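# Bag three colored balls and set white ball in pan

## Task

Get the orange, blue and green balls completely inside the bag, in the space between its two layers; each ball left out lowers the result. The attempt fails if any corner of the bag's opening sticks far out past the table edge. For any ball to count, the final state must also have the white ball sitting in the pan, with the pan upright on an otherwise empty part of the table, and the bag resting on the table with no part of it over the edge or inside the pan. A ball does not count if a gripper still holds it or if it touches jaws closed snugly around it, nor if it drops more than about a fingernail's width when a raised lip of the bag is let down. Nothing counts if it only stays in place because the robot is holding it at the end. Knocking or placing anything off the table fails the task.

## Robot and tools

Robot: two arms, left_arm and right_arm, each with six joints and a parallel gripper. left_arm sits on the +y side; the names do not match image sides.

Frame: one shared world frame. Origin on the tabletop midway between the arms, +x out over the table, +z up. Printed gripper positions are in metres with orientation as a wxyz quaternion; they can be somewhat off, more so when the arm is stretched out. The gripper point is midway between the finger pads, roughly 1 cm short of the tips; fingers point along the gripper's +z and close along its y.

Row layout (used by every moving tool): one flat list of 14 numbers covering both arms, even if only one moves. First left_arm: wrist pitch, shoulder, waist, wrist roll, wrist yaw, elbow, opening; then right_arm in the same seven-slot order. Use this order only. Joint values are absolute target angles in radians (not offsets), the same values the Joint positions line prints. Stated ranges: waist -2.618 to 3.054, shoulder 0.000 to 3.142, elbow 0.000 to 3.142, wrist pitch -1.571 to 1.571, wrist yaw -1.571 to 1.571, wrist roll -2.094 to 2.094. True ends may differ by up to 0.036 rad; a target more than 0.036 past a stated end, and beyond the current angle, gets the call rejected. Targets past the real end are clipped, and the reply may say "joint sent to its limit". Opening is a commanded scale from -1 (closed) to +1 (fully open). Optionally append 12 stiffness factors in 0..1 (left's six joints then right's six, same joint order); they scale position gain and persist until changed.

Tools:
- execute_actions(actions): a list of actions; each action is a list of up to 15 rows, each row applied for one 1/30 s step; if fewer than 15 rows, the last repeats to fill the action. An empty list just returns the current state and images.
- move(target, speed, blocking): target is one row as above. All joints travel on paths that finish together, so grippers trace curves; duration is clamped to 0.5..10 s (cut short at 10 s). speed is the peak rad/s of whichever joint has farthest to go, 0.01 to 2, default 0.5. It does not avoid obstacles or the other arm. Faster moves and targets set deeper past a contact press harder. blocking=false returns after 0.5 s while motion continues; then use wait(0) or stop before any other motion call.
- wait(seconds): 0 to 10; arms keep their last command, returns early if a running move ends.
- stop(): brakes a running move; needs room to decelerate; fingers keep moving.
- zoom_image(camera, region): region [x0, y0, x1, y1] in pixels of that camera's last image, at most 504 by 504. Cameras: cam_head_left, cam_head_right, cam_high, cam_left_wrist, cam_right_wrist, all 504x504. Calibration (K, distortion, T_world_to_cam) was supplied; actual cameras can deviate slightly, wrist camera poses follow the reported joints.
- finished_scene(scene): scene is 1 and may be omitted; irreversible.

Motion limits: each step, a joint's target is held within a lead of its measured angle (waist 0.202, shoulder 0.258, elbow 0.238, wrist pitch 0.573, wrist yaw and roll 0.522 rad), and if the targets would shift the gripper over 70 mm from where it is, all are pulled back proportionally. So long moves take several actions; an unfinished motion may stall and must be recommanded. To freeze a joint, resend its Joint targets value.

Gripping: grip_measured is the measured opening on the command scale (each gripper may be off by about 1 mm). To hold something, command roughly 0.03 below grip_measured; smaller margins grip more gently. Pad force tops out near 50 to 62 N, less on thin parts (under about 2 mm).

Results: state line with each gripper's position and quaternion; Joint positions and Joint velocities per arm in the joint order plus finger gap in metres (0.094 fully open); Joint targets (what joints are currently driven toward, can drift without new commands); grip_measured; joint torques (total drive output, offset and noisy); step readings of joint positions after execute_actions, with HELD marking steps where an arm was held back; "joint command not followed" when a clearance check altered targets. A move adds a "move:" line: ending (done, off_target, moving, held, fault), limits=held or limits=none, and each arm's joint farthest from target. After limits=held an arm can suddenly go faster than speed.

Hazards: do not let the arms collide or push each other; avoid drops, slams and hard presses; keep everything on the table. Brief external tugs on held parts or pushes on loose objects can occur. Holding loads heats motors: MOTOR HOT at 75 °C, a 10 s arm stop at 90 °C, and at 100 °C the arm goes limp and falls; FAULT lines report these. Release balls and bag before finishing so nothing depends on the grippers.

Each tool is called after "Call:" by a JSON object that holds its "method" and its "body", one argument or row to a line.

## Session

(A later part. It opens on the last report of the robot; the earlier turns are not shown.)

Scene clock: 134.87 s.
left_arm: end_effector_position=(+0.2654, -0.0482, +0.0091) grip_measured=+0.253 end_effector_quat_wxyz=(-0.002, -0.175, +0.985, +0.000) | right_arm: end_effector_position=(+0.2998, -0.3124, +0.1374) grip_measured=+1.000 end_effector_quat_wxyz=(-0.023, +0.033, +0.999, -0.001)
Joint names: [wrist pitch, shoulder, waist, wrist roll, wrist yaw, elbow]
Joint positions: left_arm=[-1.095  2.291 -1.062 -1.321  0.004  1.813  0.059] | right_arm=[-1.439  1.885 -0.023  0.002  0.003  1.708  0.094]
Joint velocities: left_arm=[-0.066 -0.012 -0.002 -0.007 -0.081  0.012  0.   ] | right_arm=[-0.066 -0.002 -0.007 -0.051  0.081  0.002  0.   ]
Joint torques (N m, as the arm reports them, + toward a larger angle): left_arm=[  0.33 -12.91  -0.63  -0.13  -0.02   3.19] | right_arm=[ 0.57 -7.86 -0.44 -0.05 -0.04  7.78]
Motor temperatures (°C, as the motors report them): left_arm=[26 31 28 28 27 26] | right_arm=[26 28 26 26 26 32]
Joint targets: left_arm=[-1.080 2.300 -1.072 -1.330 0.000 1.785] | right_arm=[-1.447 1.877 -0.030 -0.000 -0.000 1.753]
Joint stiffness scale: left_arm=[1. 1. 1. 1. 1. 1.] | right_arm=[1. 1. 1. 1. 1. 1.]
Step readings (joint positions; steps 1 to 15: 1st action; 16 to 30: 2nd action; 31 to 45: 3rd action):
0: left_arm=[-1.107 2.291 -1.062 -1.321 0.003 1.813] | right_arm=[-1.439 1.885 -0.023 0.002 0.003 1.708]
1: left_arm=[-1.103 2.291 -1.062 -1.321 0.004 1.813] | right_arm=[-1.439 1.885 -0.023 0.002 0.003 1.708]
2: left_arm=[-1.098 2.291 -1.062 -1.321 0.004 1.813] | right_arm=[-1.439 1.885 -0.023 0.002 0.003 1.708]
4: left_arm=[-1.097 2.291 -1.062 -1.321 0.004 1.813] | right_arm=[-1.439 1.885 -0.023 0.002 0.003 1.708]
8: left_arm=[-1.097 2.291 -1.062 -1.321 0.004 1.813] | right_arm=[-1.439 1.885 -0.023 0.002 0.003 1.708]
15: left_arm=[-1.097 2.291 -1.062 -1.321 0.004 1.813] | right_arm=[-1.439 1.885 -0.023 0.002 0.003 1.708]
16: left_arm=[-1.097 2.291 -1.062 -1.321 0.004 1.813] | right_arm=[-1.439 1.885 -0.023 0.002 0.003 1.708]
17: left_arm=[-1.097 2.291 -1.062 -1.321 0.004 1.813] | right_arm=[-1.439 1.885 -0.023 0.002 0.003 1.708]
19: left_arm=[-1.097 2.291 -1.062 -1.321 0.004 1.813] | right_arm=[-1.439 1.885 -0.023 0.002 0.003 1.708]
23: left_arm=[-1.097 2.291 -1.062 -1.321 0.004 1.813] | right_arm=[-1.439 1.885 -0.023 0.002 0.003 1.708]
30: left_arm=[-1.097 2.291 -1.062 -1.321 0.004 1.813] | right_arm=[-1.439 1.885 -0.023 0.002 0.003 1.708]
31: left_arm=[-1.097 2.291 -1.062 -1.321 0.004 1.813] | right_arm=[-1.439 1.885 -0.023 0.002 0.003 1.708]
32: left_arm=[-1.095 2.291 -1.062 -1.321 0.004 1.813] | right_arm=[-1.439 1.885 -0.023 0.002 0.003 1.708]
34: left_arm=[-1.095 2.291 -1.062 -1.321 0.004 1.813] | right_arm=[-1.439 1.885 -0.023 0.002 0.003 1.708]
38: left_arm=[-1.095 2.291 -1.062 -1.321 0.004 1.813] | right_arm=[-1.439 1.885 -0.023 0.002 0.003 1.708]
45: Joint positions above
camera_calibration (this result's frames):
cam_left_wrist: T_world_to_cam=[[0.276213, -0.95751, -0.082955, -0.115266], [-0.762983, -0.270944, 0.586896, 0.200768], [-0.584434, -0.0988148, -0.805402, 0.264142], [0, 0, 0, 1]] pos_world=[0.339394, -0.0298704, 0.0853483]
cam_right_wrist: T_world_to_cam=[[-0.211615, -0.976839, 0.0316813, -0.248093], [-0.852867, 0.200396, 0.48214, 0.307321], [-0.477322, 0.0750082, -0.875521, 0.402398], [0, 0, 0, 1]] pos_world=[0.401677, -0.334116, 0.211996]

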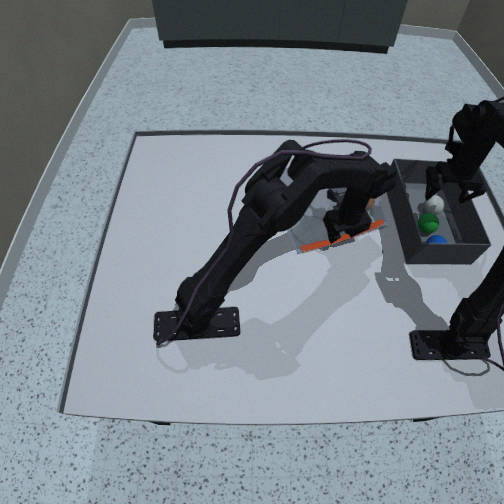

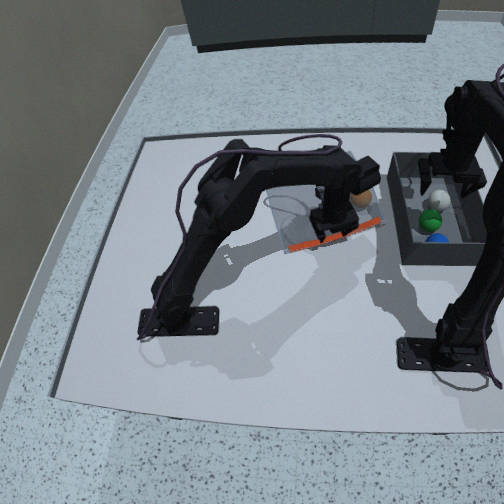

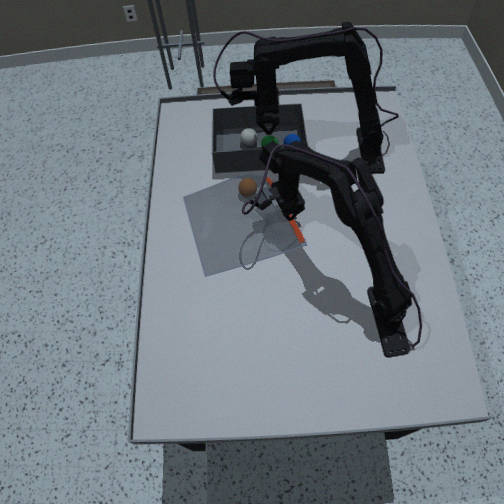

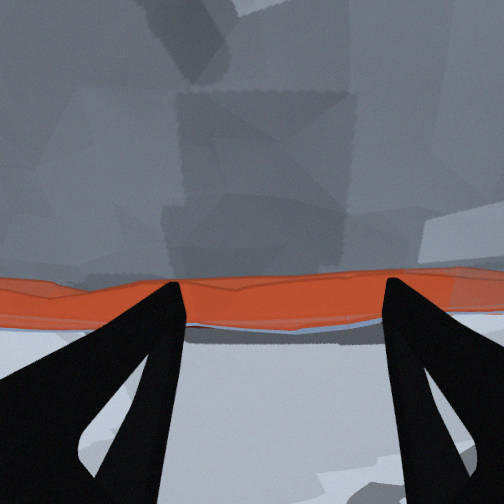

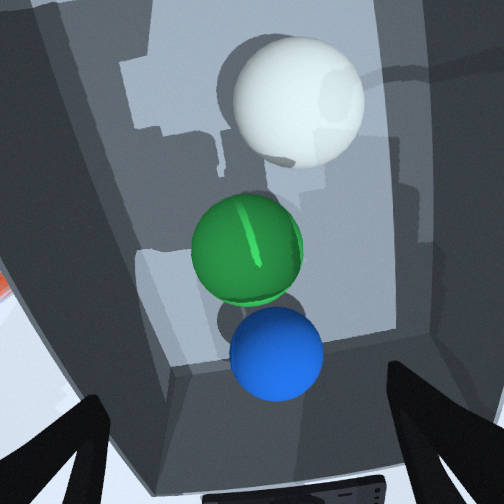

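Call:
{"method": "execute_actions", "body": {
  "actions": [
    [[-1.08,2.31,-1.072,-1.33,0,1.77,0.22,-1.447,1.877,-0.03,0,0,1.753,1],[-1.08,2.31,-1.072,-1.33,0,1.77,0.19,-1.447,1.877,-0.03,0,0,1.753,1],[-1.08,2.31,-1.072,-1.33,0,1.77,0.16,-1.447,1.877,-0.03,0,0,1.753,1],[-1.08,2.31,-1.072,-1.33,0,1.77,0.13,-1.447,1.877,-0.03,0,0,1.753,1],[-1.08,2.31,-1.072,-1.33,0,1.77,0.10,-1.447,1.877,-0.03,0,0,1.753,1],[-1.08,2.31,-1.072,-1.33,0,1.77,0.07,-1.447,1.877,-0.03,0,0,1.753,1],[-1.08,2.31,-1.072,-1.33,0,1.77,0.04,-1.447,1.877,-0.03,0,0,1.753,1],[-1.08,2.31,-1.072,-1.33,0,1.77,0.01,-1.447,1.877,-0.03,0,0,1.753,1],[-1.08,2.31,-1.072,-1.33,0,1.77,-0.02,-1.447,1.877,-0.03,0,0,1.753,1],[-1.08,2.31,-1.072,-1.33,0,1.77,-0.05,-1.447,1.877,-0.03,0,0,1.753,1],[-1.08,2.31,-1.072,-1.33,0,1.77,-0.08,-1.447,1.877,-0.03,0,0,1.753,1],[-1.08,2.31,-1.072,-1.33,0,1.77,-0.11,-1.447,1.877,-0.03,0,0,1.753,1],[-1.08,2.31,-1.072,-1.33,0,1.77,-0.14,-1.447,1.877,-0.03,0,0,1.753,1],[-1.08,2.31,-1.072,-1.33,0,1.77,-0.17,-1.447,1.877,-0.03,0,0,1.753,1],[-1.08,2.31,-1.072,-1.33,0,1.77,-0.20,-1.447,1.877,-0.03,0,0,1.753,1]],
    [[-1.08,2.31,-1.072,-1.33,0,1.77,-0.23,-1.447,1.877,-0.03,0,0,1.753,1],[-1.08,2.31,-1.072,-1.33,0,1.77,-0.26,-1.447,1.877,-0.03,0,0,1.753,1],[-1.08,2.31,-1.072,-1.33,0,1.77,-0.29,-1.447,1.877,-0.03,0,0,1.753,1],[-1.08,2.31,-1.072,-1.33,0,1.77,-0.32,-1.447,1.877,-0.03,0,0,1.753,1],[-1.08,2.31,-1.072,-1.33,0,1.77,-0.35,-1.447,1.877,-0.03,0,0,1.753,1],[-1.08,2.31,-1.072,-1.33,0,1.77,-0.38,-1.447,1.877,-0.03,0,0,1.753,1],[-1.08,2.31,-1.072,-1.33,0,1.77,-0.41,-1.447,1.877,-0.03,0,0,1.753,1],[-1.08,2.31,-1.072,-1.33,0,1.77,-0.44,-1.447,1.877,-0.03,0,0,1.753,1],[-1.08,2.31,-1.072,-1.33,0,1.77,-0.47,-1.447,1.877,-0.03,0,0,1.753,1],[-1.08,2.31,-1.072,-1.33,0,1.77,-0.5,-1.447,1.877,-0.03,0,0,1.753,1]]
  ]
}}

Scene clock: 151.73 s.
left_arm: end_effector_position=(+0.2648, -0.0471, +0.0083) grip_measured=-0.497 end_effector_quat_wxyz=(-0.003, -0.175, +0.985, +0.002) | right_arm: end_effector_position=(+0.2998, -0.3124, +0.1374) grip_measured=+1.000 end_effector_quat_wxyz=(-0.023, +0.033, +0.999, -0.001)
Joint names: [wrist pitch, shoulder, waist, wrist roll, wrist yaw, elbow]
Joint positions: left_arm=[-1.093  2.289 -1.062 -1.321  0.003  1.807  0.024] | right_arm=[-1.439  1.885 -0.023  0.002  0.003  1.708  0.094]
Joint velocities: left_arm=[-0.007 -0.017  0.002  0.037  0.051  0.017  0.   ] | right_arm=[ 0.051  0.002 -0.007 -0.007  0.066  0.012  0.   ]
Joint torques (N m, as the arm reports them, + toward a larger angle): left_arm=[  0.3  -11.75  -0.69  -0.12  -0.02   2.53] | right_arm=[ 0.58 -7.87 -0.44 -0.05 -0.04  7.79]
Motor temperatures (°C, as the motors report them): left_arm=[26 31 28 28 27 26] | right_arm=[25 28 26 26 26 32]
Joint targets: left_arm=[-1.080 2.310 -1.072 -1.330 0.000 1.770] | right_arm=[-1.447 1.877 -0.030 0.000 -0.000 1.753]
Joint stiffness scale: left_arm=[1. 1. 1. 1. 1. 1.] | right_arm=[1. 1. 1. 1. 1. 1.]
Step readings (joint positions; steps 1 to 15: 1st action; 16 to 30: 2nd action):
0: left_arm=[-1.095 2.291 -1.062 -1.321 0.004 1.813] | right_arm=[-1.439 1.885 -0.023 0.002 0.003 1.708]
1: left_arm=[-1.094 2.291 -1.062 -1.321 0.004 1.810] | right_arm=[-1.439 1.885 -0.023 0.002 0.003 1.708]
2: left_arm=[-1.094 2.291 -1.062 -1.321 0.003 1.809] | right_arm=[-1.439 1.885 -0.023 0.002 0.003 1.708]
4: left_arm=[-1.094 2.289 -1.062 -1.321 0.003 1.807] | right_arm=[-1.439 1.885 -0.023 0.002 0.003 1.708]
8: left_arm=[-1.094 2.289 -1.062 -1.321 0.003 1.807] | right_arm=[-1.439 1.885 -0.023 0.002 0.003 1.708]
15: left_arm=[-1.093 2.289 -1.062 -1.321 0.003 1.807] | right_arm=[-1.439 1.885 -0.023 0.002 0.003 1.708]
16: left_arm=[-1.093 2.289 -1.062 -1.321 0.003 1.807] | right_arm=[-1.439 1.885 -0.023 0.002 0.003 1.708]
17: left_arm=[-1.093 2.289 -1.062 -1.321 0.003 1.807] | right_arm=[-1.439 1.885 -0.023 0.002 0.003 1.708]
19: left_arm=[-1.093 2.289 -1.062 -1.321 0.003 1.807] | right_arm=[-1.439 1.885 -0.023 0.002 0.003 1.708]
23: left_arm=[-1.093 2.289 -1.062 -1.321 0.003 1.807] | right_arm=[-1.439 1.885 -0.023 0.002 0.003 1.708]
30: Joint positions above
camera_calibration (this result's frames):
cam_left_wrist: T_world_to_cam=[[0.276154, -0.957315, -0.0853591, -0.114088], [-0.762593, -0.272303, 0.586774, 0.200916], [-0.584971, -0.0969457, -0.805239, 0.263505], [0, 0, 0, 1]] pos_world=[0.338865, -0.0289626, 0.0845536]
cam_right_wrist: T_world_to_cam=[[-0.211615, -0.976839, 0.0316813, -0.248093], [-0.852867, 0.200396, 0.48214, 0.307321], [-0.477322, 0.0750082, -0.875521, 0.402398], [0, 0, 0, 1]] pos_world=[0.401677, -0.334116, 0.211996]

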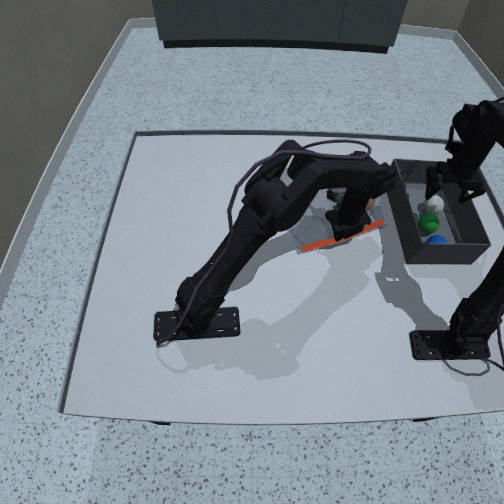

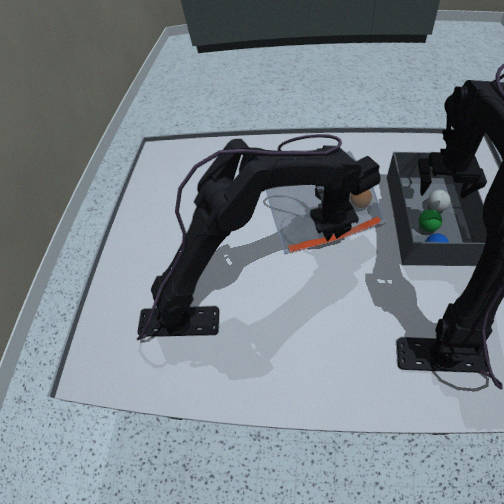

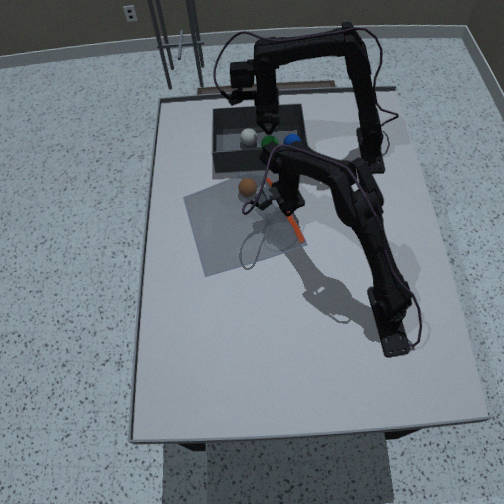

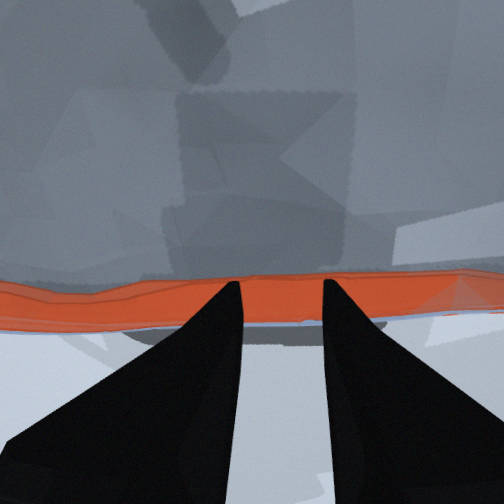

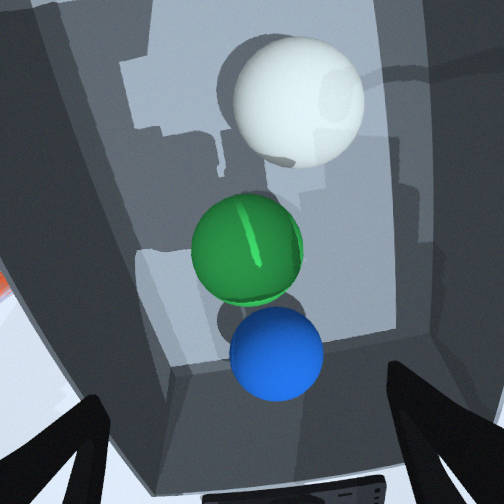

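Call:
{"method": "move", "body": {
  "target": [-1.08,2.30,-1.072,-1.33,0,1.785,-0.5, -0.9,0.8,0.6,0,0,0.8,-0.3],
  "speed": 0.8
}}

Call:
{"method": "move", "body": {
  "target": [-1.08,2.30,-1.072,-1.33,0,1.785,-0.5, 0.23,1.16,0.855,0,0,0.24,-0.3],
  "speed": 0.6
}}

Scene clock: 181.13 s.
left_arm: end_effector_position=(+0.2650, -0.0473, +0.0094) grip_measured=-0.497 end_effector_quat_wxyz=(-0.002, -0.175, +0.985, +0.000) | right_arm: end_effector_position=(+0.1589, -0.1681, +0.1732) grip_measured=-0.297 end_effector_quat_wxyz=(+0.309, -0.255, +0.912, +0.086)
Joint names: [wrist pitch, shoulder, waist, wrist roll, wrist yaw, elbow]
Joint positions: left_arm=[-1.093  2.287 -1.062 -1.321  0.003  1.807  0.024] | right_arm=[-0.918  0.816  0.588  0.002  0.001  0.815  0.033]
Joint velocities: left_arm=[-0.037 -0.007  0.007  0.007 -0.007 -0.007 -0.001] | right_arm=[ 0.007  0.002 -0.002 -0.007  0.007 -0.012  0.001]
Joint torques (N m, as the arm reports them, + toward a larger angle): left_arm=[  0.3  -12.43  -0.67  -0.12  -0.02   3.69] | right_arm=[ 2.16 -1.38  0.87 -0.05 -0.03  4.67]
Motor temperatures (°C, as the motors report them): left_arm=[26 31 28 28 27 26] | right_arm=[26 29 26 26 26 32]
Joint targets: left_arm=[-1.080 2.300 -1.072 -1.330 -0.000 1.785] | right_arm=[-0.900 0.800 0.600 -0.000 -0.000 0.800]
Joint stiffness scale: left_arm=[1. 1. 1. 1. 1. 1.] | right_arm=[1. 1. 1. 1. 1. 1.]
move: off_target (left_arm); limits=none; left_arm: farthest joint: the elbow, 0.022 radians from its target (0.022 radians at the start); right_arm: farthest joint: the wrist pitch, 0.018 radians from its target (0.539 radians at the start)
camera_calibration (this result's frames):
cam_left_wrist: T_world_to_cam=[[0.276281, -0.957501, -0.0828339, -0.114337], [-0.763479, -0.271011, 0.586219, 0.200624], [-0.583754, -0.0987193, -0.805907, 0.264076], [0, 0, 0, 1]] pos_world=[0.338916, -0.0290366, 0.0857399]
cam_right_wrist: T_world_to_cam=[[0.400257, -0.913542, -0.0723513, -0.206702], [-0.905318, -0.381938, -0.185805, 0.167127], [0.142107, 0.139871, -0.979919, 0.286251], [0, 0, 0, 1]] pos_world=[0.193358, -0.165037, 0.296601]

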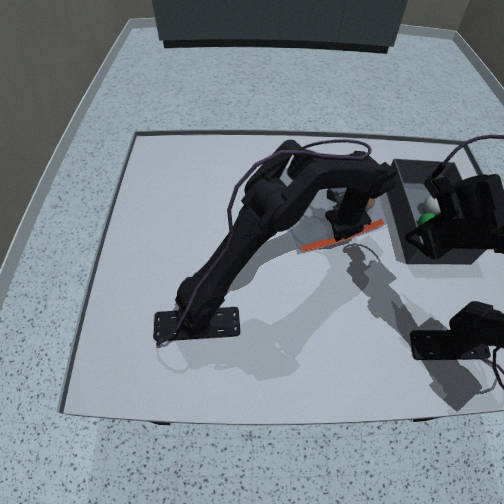

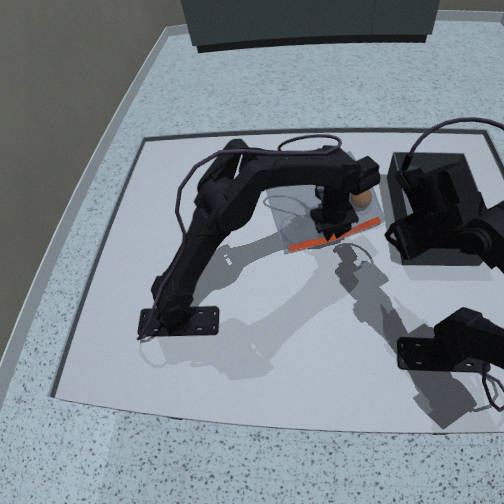

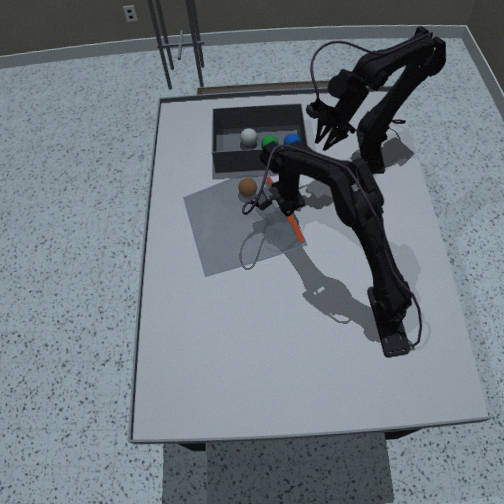

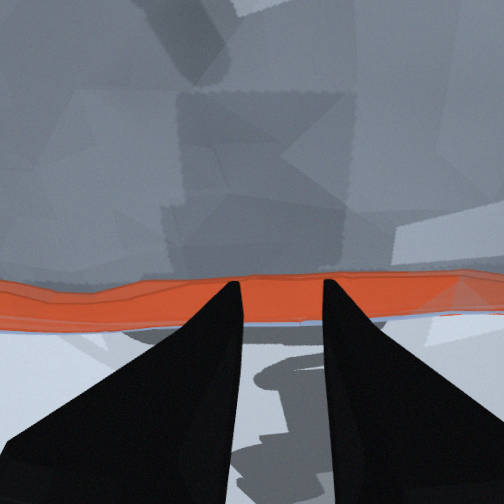

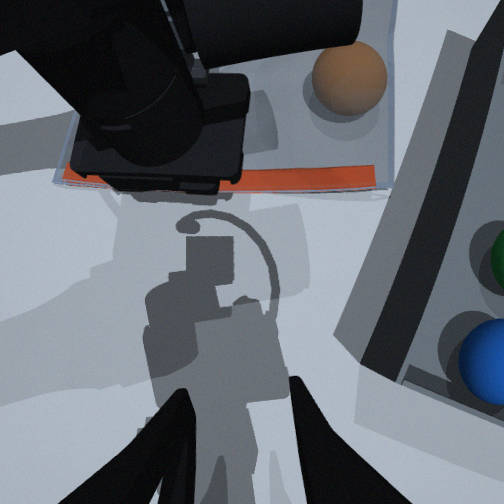

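Scene clock: 183.83 s.
left_arm: end_effector_position=(+0.2650, -0.0473, +0.0094) grip_measured=-0.497 end_effector_quat_wxyz=(-0.002, -0.175, +0.985, +0.000) | right_arm: end_effector_position=(+0.1697, -0.0720, +0.0469) grip_measured=-0.297 end_effector_quat_wxyz=(+0.393, -0.352, +0.833, +0.166)
Joint names: [wrist pitch, shoulder, waist, wrist roll, wrist yaw, elbow]
Joint positions: left_arm=[-1.093  2.287 -1.062 -1.321  0.003  1.807  0.024] | right_arm=[0.212 1.156 0.842 0.002 0.001 0.253 0.033]
Joint velocities: left_arm=[ 0.051 -0.017  0.012  0.066 -0.081 -0.002  0.001] | right_arm=[-0.037  0.002  0.002  0.007 -0.066 -0.002 -0.   ]
Joint torques (N m, as the arm reports them, + toward a larger angle): left_arm=[  0.31 -12.41  -0.67  -0.12  -0.02   3.67] | right_arm=[ 2.43 -1.63  0.87 -0.05 -0.03  4.3 ]
Motor temperatures (°C, as the motors report them): left_arm=[26 31 28 28 27 26] | right_arm=[26 28 26 26 26 32]
Joint targets: left_arm=[-1.080 2.300 -1.072 -1.330 0.000 1.785] | right_arm=[0.230 1.160 0.855 0.000 0.000 0.240]
Joint stiffness scale: left_arm=[1. 1. 1. 1. 1. 1.] | right_arm=[1. 1. 1. 1. 1. 1.]
move: off_target (left_arm); limits=none; left_arm: farthest joint: the elbow, 0.022 radians from its target (0.022 radians at the start); right_arm: farthest joint: the wrist pitch, 0.018 radians from its target (1.148 radians at the start)
camera_calibration (this result's frames):
cam_left_wrist: T_world_to_cam=[[0.276281, -0.957501, -0.0828339, -0.114337], [-0.763479, -0.271011, 0.586219, 0.200624], [-0.583754, -0.0987193, -0.805907, 0.264076], [0, 0, 0, 1]] pos_world=[0.338916, -0.0290366, 0.0857399]
cam_right_wrist: T_world_to_cam=[[0.6311, -0.769151, -0.100594, -0.159789], [-0.733278, -0.549249, -0.400785, 0.158952], [0.253013, 0.326699, -0.910633, 0.138878], [0, 0, 0, 1]] pos_world=[0.182261, -0.0809689, 0.174098]

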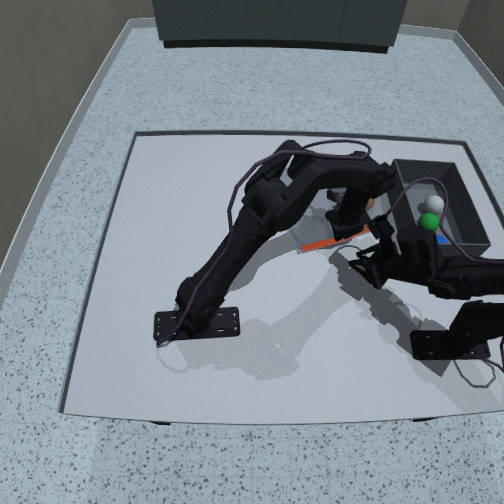

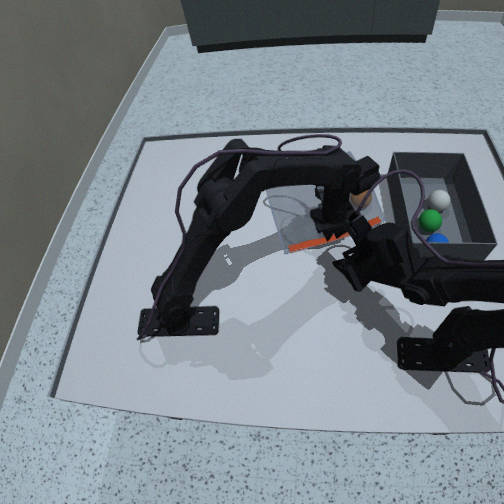

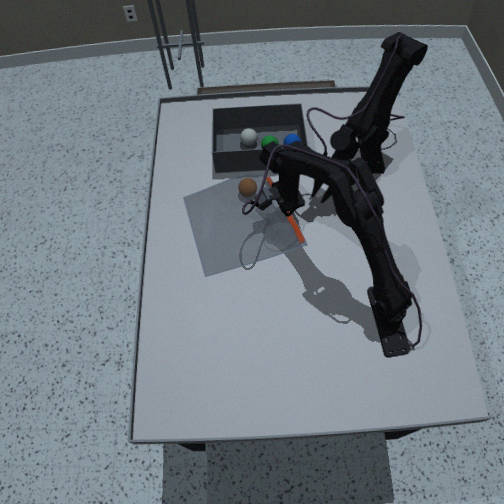

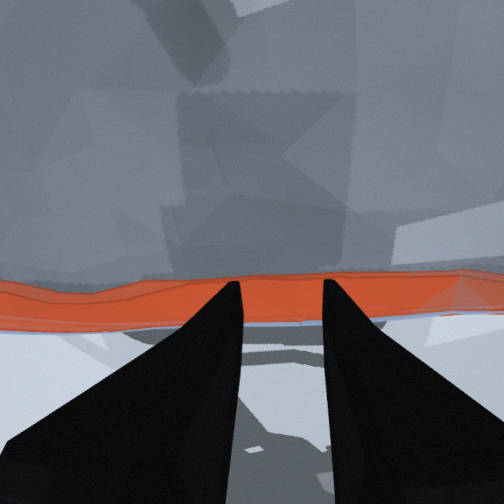

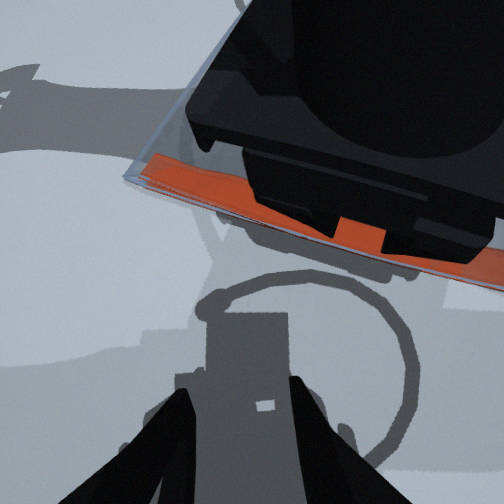

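Call:
{"method": "move", "body": {
  "target": [-1.25,2.30,-1.0,-1.25,0,1.98,-0.5, 0.23,1.16,0.855,-0.8,0,0.24,-0.3],
  "speed": 0.6
}}

Call:
{"method": "move", "body": {
  "target": [-1.3,2.39,-0.745,-1.02,0,2.14,-0.5, 0.23,1.16,0.855,-1.57,0,0.24,-0.3],
  "speed": 0.6
}}

Call:
{"method": "move", "body": {
  "target": [-1.155,2.40,-0.745,-1.02,0,1.96,-0.5, 0.23,1.16,0.855,-1.57,0,0.24,-0.3],
  "speed": 0.15
}}

Scene clock: 194.17 s.
left_arm: end_effector_position=(+0.2882, -0.0405, +0.0417) grip_measured=-0.497 end_effector_quat_wxyz=(-0.002, -0.170, +0.985, +0.000) | right_arm: end_effector_position=(+0.1698, -0.0719, +0.0471) grip_measured=-0.297 end_effector_quat_wxyz=(-0.427, +0.648, -0.631, -0.000)
Joint names: [wrist pitch, shoulder, waist, wrist roll, wrist yaw, elbow]
Joint positions: left_arm=[-1.231  2.298 -1.011 -1.26   0.003  1.955  0.024] | right_arm=[ 0.213  1.156  0.842 -0.797  0.001  0.253  0.033]
Joint velocities: left_arm=[-0.022 -0.017 -0.007  0.037  0.022 -0.012 -0.001] | right_arm=[-0.022 -0.012  0.012 -0.007 -0.037  0.012 -0.003]
Joint torques (N m, as the arm reports them, + toward a larger angle): left_arm=[  0.   -13.63   0.69   0.1   -0.02   7.33] | right_arm=[ 2.43 -1.63  0.89 -0.05 -0.03  4.32]
Motor temperatures (°C, as the motors report them): left_arm=[26 31 28 28 27 26] | right_arm=[28 27 26 26 26 31]
Joint targets: left_arm=[-1.250 2.300 -1.000 -1.250 -0.000 1.980] | right_arm=[0.230 1.160 0.855 -0.800 -0.000 0.240]
Joint stiffness scale: left_arm=[1. 1. 1. 1. 1. 1.] | right_arm=[1. 1. 1. 1. 1. 1.]
move: off_target (left_arm); limits=none; left_arm: farthest joint: the elbow, 0.025 radians from its target (0.173 radians at the start); right_arm: farthest joint: the wrist pitch, 0.017 radians from its target (0.018 radians at the start)
camera_calibration (this result's frames):
cam_left_wrist: T_world_to_cam=[[0.266772, -0.960214, -0.0825935, -0.108922], [-0.766137, -0.263281, 0.586274, 0.202302], [-0.584694, -0.0931238, -0.805891, 0.304769], [0, 0, 0, 1]] pos_world=[0.362245, -0.0229451, 0.11801]
cam_right_wrist: T_world_to_cam=[[0.827034, -0.291085, 0.48092, -0.186027], [-0.173597, -0.94593, -0.274007, 0.0296854], [0.534677, 0.143127, -0.832848, 0.0743181], [0, 0, 0, 1]] pos_world=[0.119268, -0.0367063, 0.159494]

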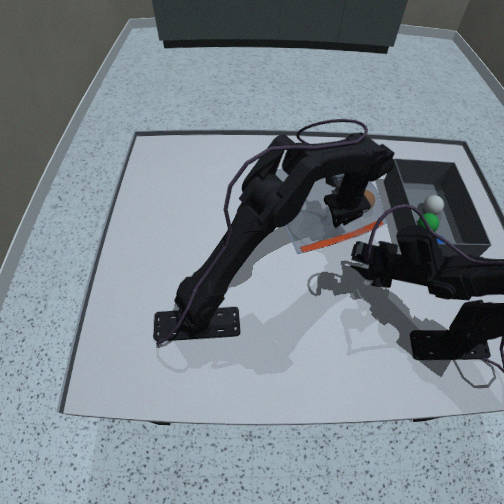

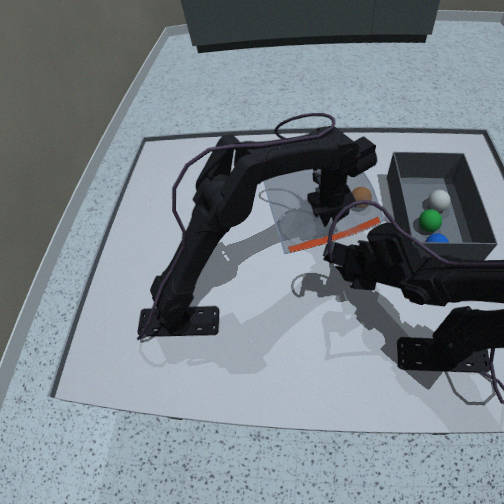

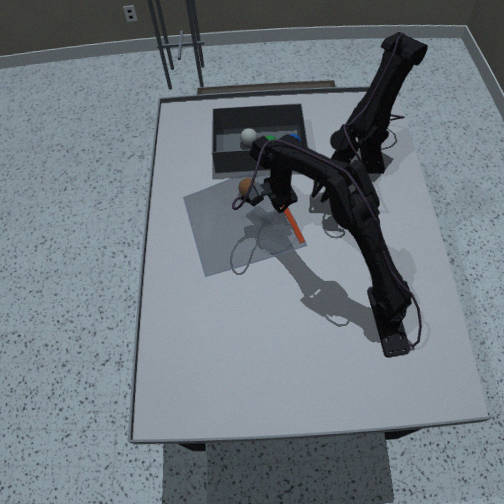

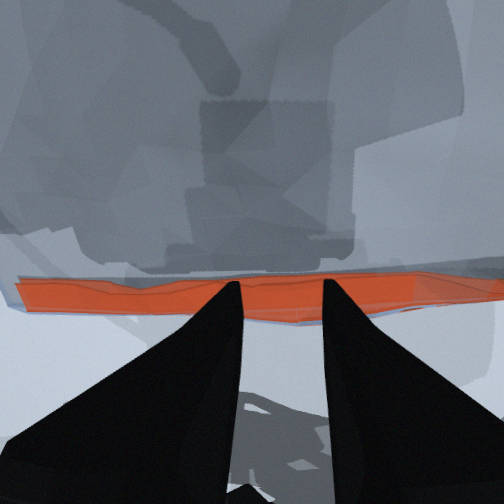

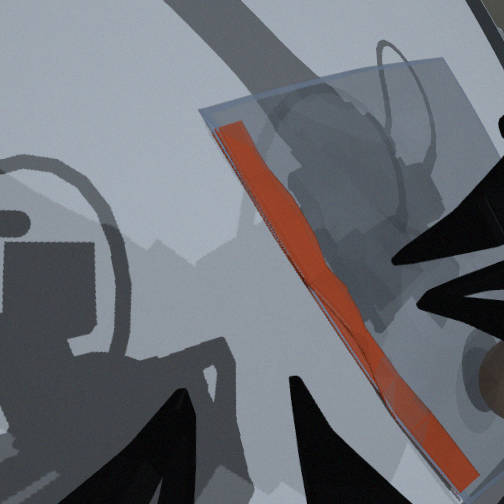

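Scene clock: 196.30 s.
left_arm: end_effector_position=(+0.3885, +0.0279, +0.0426) grip_measured=-0.497 end_effector_quat_wxyz=(+0.004, -0.186, +0.982, -0.008) | right_arm: end_effector_position=(+0.1701, -0.0716, +0.0476) grip_measured=-0.297 end_effector_quat_wxyz=(-0.396, +0.837, -0.340, +0.161)
Joint names: [wrist pitch, shoulder, waist, wrist roll, wrist yaw, elbow]
Joint positions: left_arm=[-1.281  2.388 -0.748 -1.03   0.005  2.114  0.024] | right_arm=[ 0.216  1.156  0.842 -1.57   0.001  0.253  0.033]
Joint velocities: left_arm=[ 0.007  0.007  0.002  0.037 -0.066  0.017 -0.   ] | right_arm=[-0.007  0.012  0.017 -0.007 -0.022  0.002 -0.001]
Joint torques (N m, as the arm reports them, + toward a larger angle): left_arm=[  0.05 -14.34   0.22   0.1   -0.01   7.44] | right_arm=[ 2.4  -1.64  0.9  -0.02 -0.03  4.31]
Motor temperatures (°C, as the motors report them): left_arm=[26 32 28 28 27 26] | right_arm=[28 27 26 26 26 31]
Joint targets: left_arm=[-1.300 2.390 -0.745 -1.020 -0.000 2.140] | right_arm=[0.230 1.160 0.855 -1.570 0.000 0.240]
Joint stiffness scale: left_arm=[1. 1. 1. 1. 1. 1.] | right_arm=[1. 1. 1. 1. 1. 1.]
move: off_target (left_arm); limits=none; left_arm: farthest joint: the elbow, 0.026 radians from its target (0.185 radians at the start); right_arm: farthest joint: the wrist pitch, 0.014 radians from its target (0.017 radians at the start)
camera_calibration (this result's frames):
cam_left_wrist: T_world_to_cam=[[0.299136, -0.951936, -0.0658501, -0.0834364], [-0.765136, -0.280526, 0.579545, 0.297016], [-0.570162, -0.122979, -0.812275, 0.365976], [0, 0, 0, 1]] pos_world=[0.460882, 0.0489016, 0.119645]
cam_right_wrist: T_world_to_cam=[[0.530972, 0.334219, 0.778695, -0.10548], [0.333387, -0.927219, 0.170638, -0.0758935], [0.779052, 0.169003, -0.603752, 0.0239272], [0, 0, 0, 1]] pos_world=[0.0626682, -0.0391603, 0.109533]

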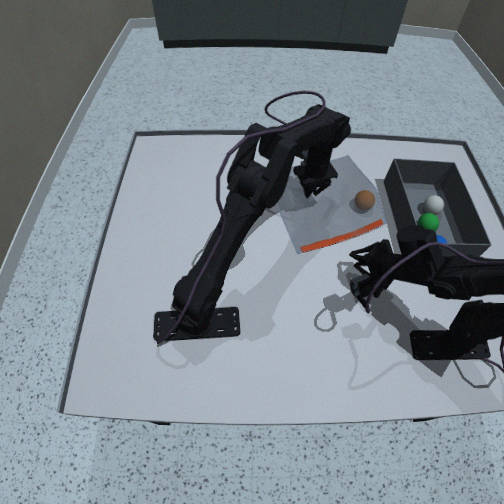

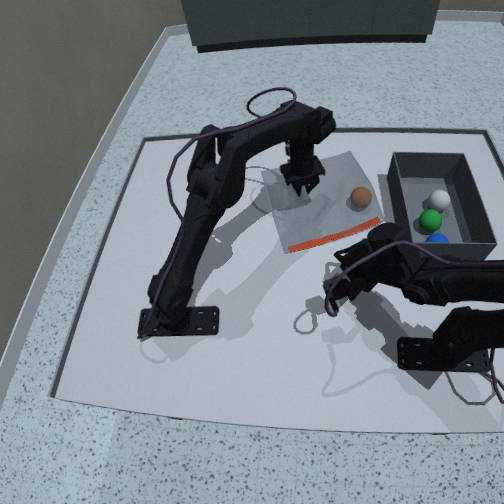

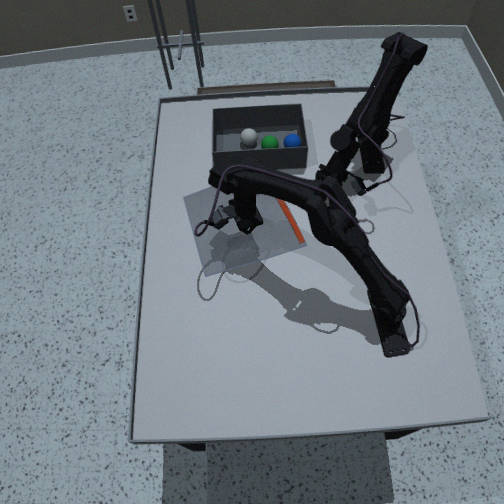

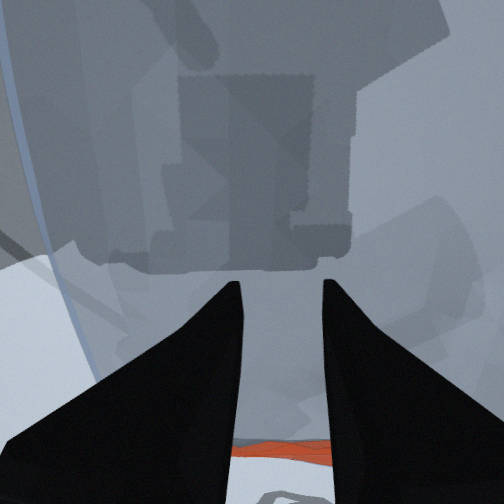

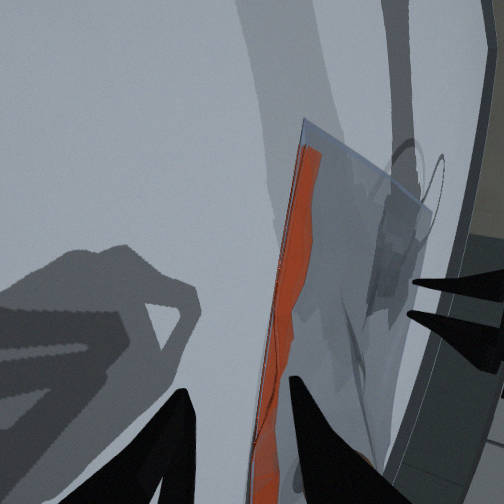

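Scene clock: 198.23 s.
left_arm: end_effector_position=(+0.3845, +0.0310, +0.0096) grip_measured=-0.497 end_effector_quat_wxyz=(+0.000, -0.186, +0.983, -0.004) | right_arm: end_effector_position=(+0.1701, -0.0715, +0.0477) grip_measured=-0.297 end_effector_quat_wxyz=(-0.397, +0.837, -0.340, +0.161)
Joint names: [wrist pitch, shoulder, waist, wrist roll, wrist yaw, elbow]
Joint positions: left_arm=[-1.161  2.39  -0.748 -1.029  0.005  1.987  0.024] | right_arm=[ 0.216  1.156  0.842 -1.57   0.001  0.253  0.033]
Joint velocities: left_arm=[-0.022 -0.002  0.007 -0.037 -0.081  0.007 -0.002] | right_arm=[-0.007  0.007  0.002  0.007  0.022  0.017 -0.001]
Joint torques (N m, as the arm reports them, + toward a larger angle): left_arm=[  0.24 -13.57   0.16   0.09  -0.02   3.41] | right_arm=[ 2.4  -1.64  0.9  -0.03 -0.02  4.32]
Motor temperatures (°C, as the motors report them): left_arm=[26 32 28 28 27 26] | right_arm=[28 27 26 26 26 31]
Joint targets: left_arm=[-1.155 2.400 -0.745 -1.020 0.000 1.960] | right_arm=[0.230 1.160 0.855 -1.570 -0.000 0.240]
Joint stiffness scale: left_arm=[1. 1. 1. 1. 1. 1.] | right_arm=[1. 1. 1. 1. 1. 1.]
move: off_target (left_arm); limits=none; left_arm: farthest joint: the elbow, 0.027 radians from its target (0.154 radians at the start); right_arm: farthest joint: the wrist pitch, 0.014 radians from its target (0.014 radians at the start)
camera_calibration (this result's frames):
cam_left_wrist: T_world_to_cam=[[0.297542, -0.951888, -0.0733298, -0.0807894], [-0.761244, -0.282901, 0.583502, 0.312475], [-0.576173, -0.117795, -0.808795, 0.339378], [0, 0, 0, 1]] pos_world=[0.457449, 0.051474, 0.0862326]
cam_right_wrist: T_world_to_cam=[[0.530765, 0.334006, 0.778928, -0.105565], [0.333342, -0.927266, 0.170472, -0.0758676], [0.779212, 0.169169, -0.603498, 0.0239041], [0, 0, 0, 1]] pos_world=[0.0626936, -0.0391341, 0.109587]

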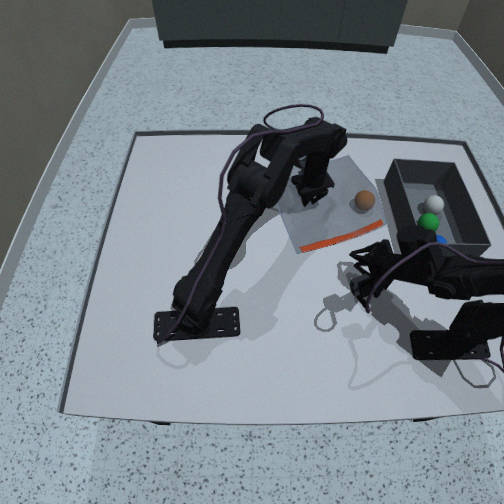

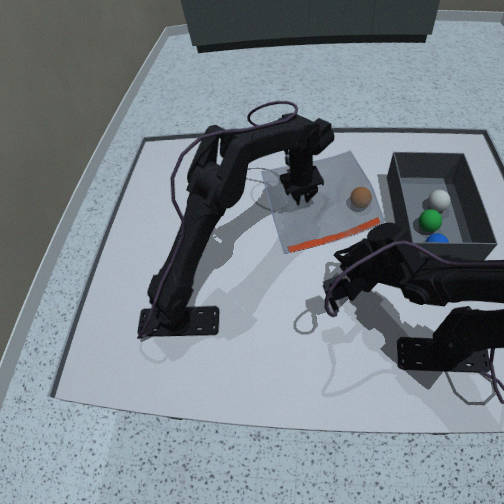

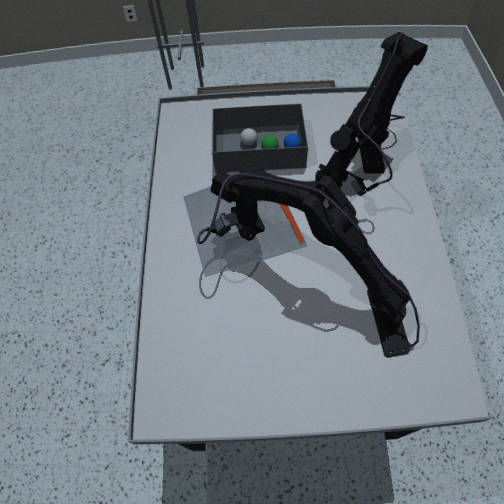

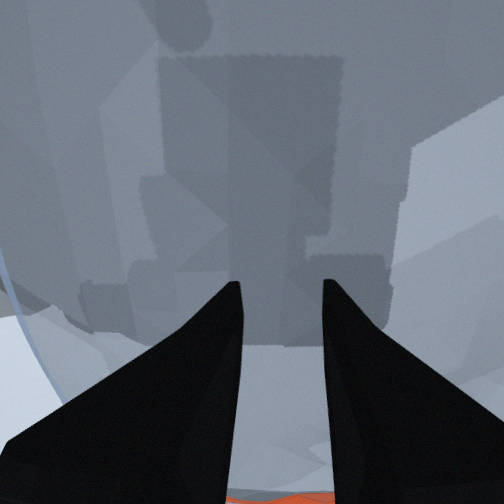

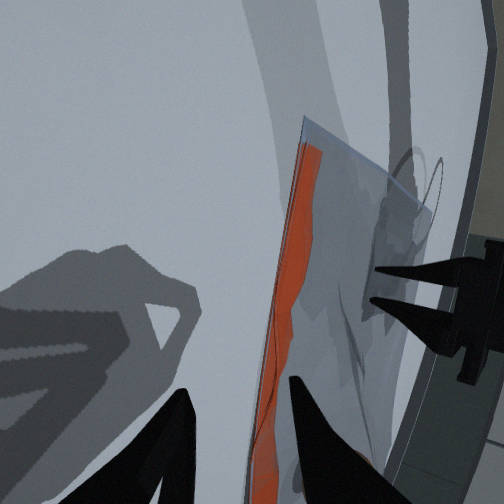

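Call:
{"method": "zoom_image", "body": {
  "camera": "cam_right_wrist",
  "region": [200, 280, 350, 504]
}}

Region (200, 280, 350, 504) of cam_right_wrist's 504x504 image, scaled by 2.250, with more detail than that image has; it fills the left 338 columns of this view, and the rest is white.

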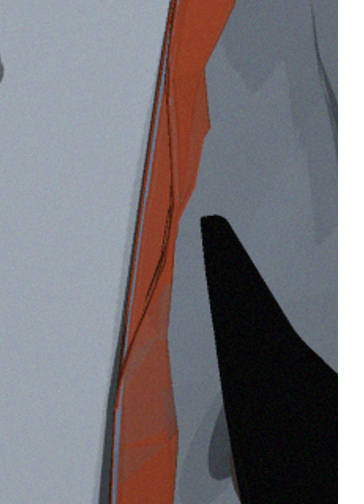

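Call:
{"method": "move", "body": {
  "target": [-1.155,2.40,-0.745,-1.02,0,1.96,-0.5, 0.435,1.478,0.70,-1.57,0,0.40,-0.3],
  "speed": 0.2
}}

Scene clock: 209.17 s.
left_arm: end_effector_position=(+0.3851, +0.0305, +0.0096) grip_measured=-0.498 end_effector_quat_wxyz=(+0.002, -0.186, +0.983, -0.005) | right_arm: end_effector_position=(+0.2309, -0.0738, +0.0302) grip_measured=-0.297 end_effector_quat_wxyz=(-0.384, +0.814, -0.394, +0.186)
Joint names: [wrist pitch, shoulder, waist, wrist roll, wrist yaw, elbow]
Joint positions: left_arm=[-1.158  2.39  -0.748 -1.029  0.005  1.987  0.024] | right_arm=[ 0.421  1.473  0.712 -1.57   0.001  0.362  0.033]
Joint velocities: left_arm=[-0.037 -0.007  0.012 -0.022 -0.051 -0.007  0.001] | right_arm=[ 0.007 -0.002  0.002  0.022 -0.051 -0.002  0.   ]
Joint torques (N m, as the arm reports them, + toward a larger angle): left_arm=[  0.27 -13.5    0.26   0.09  -0.01   3.4 ] | right_arm=[ 2.39 -3.32 -0.8  -0.03 -0.03  6.94]
Motor temperatures (°C, as the motors report them): left_arm=[26 32 28 28 27 26] | right_arm=[29 26 26 26 26 31]
Joint targets: left_arm=[-1.155 2.400 -0.745 -1.020 0.000 1.960] | right_arm=[0.435 1.478 0.700 -1.570 0.000 0.400]
Joint stiffness scale: left_arm=[1. 1. 1. 1. 1. 1.] | right_arm=[1. 1. 1. 1. 1. 1.]
move: off_target (left_arm, right_arm); limits=none; left_arm: farthest joint: the elbow, 0.027 radians from its target (0.027 radians at the start); right_arm: farthest joint: the elbow, 0.038 radians from its target (0.147 radians at the start)
camera_calibration (this result's frames):
cam_left_wrist: T_world_to_cam=[[0.297717, -0.952022, -0.0708392, -0.0814951], [-0.762654, -0.281817, 0.582183, 0.313322], [-0.574215, -0.1193, -0.809966, 0.338977], [0, 0, 0, 1]] pos_world=[0.457865, 0.0511543, 0.0863766]
cam_right_wrist: T_world_to_cam=[[0.571956, 0.264682, 0.776408, -0.137981], [0.211009, -0.962133, 0.172553, -0.0695834], [0.79268, 0.0651365, -0.606148, -0.0443098], [0, 0, 0, 1]] pos_world=[0.128725, -0.0275412, 0.0922781]

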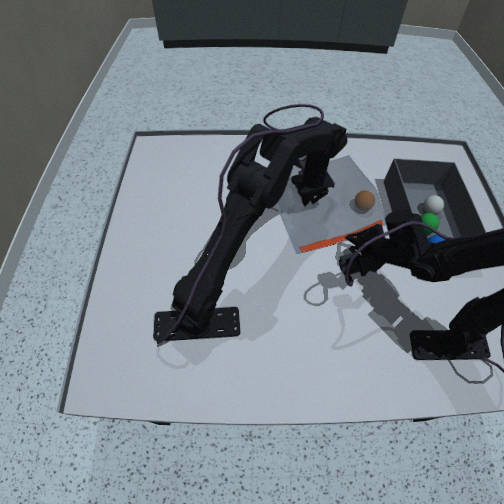

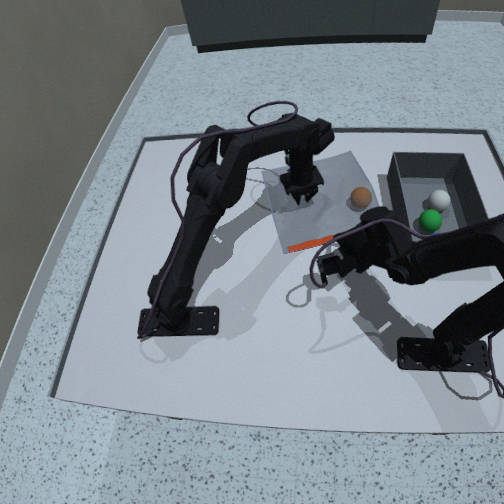

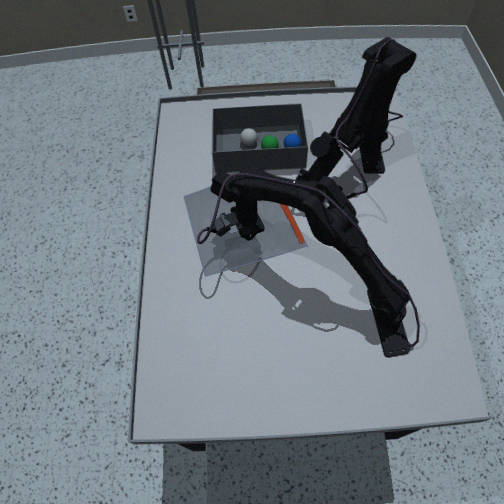

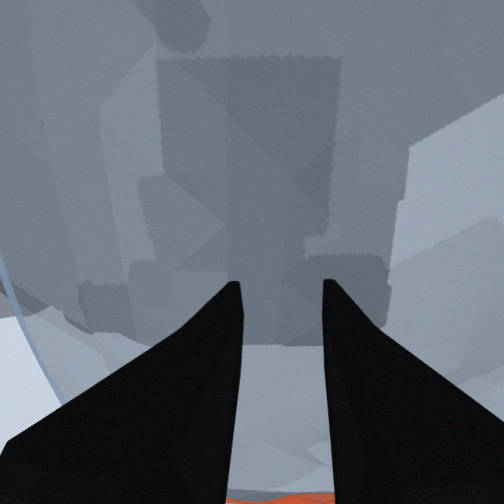

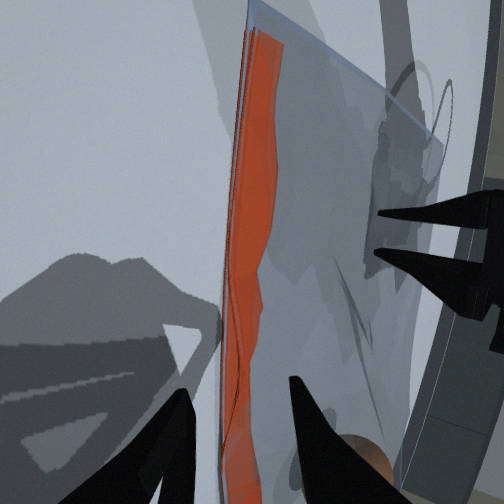

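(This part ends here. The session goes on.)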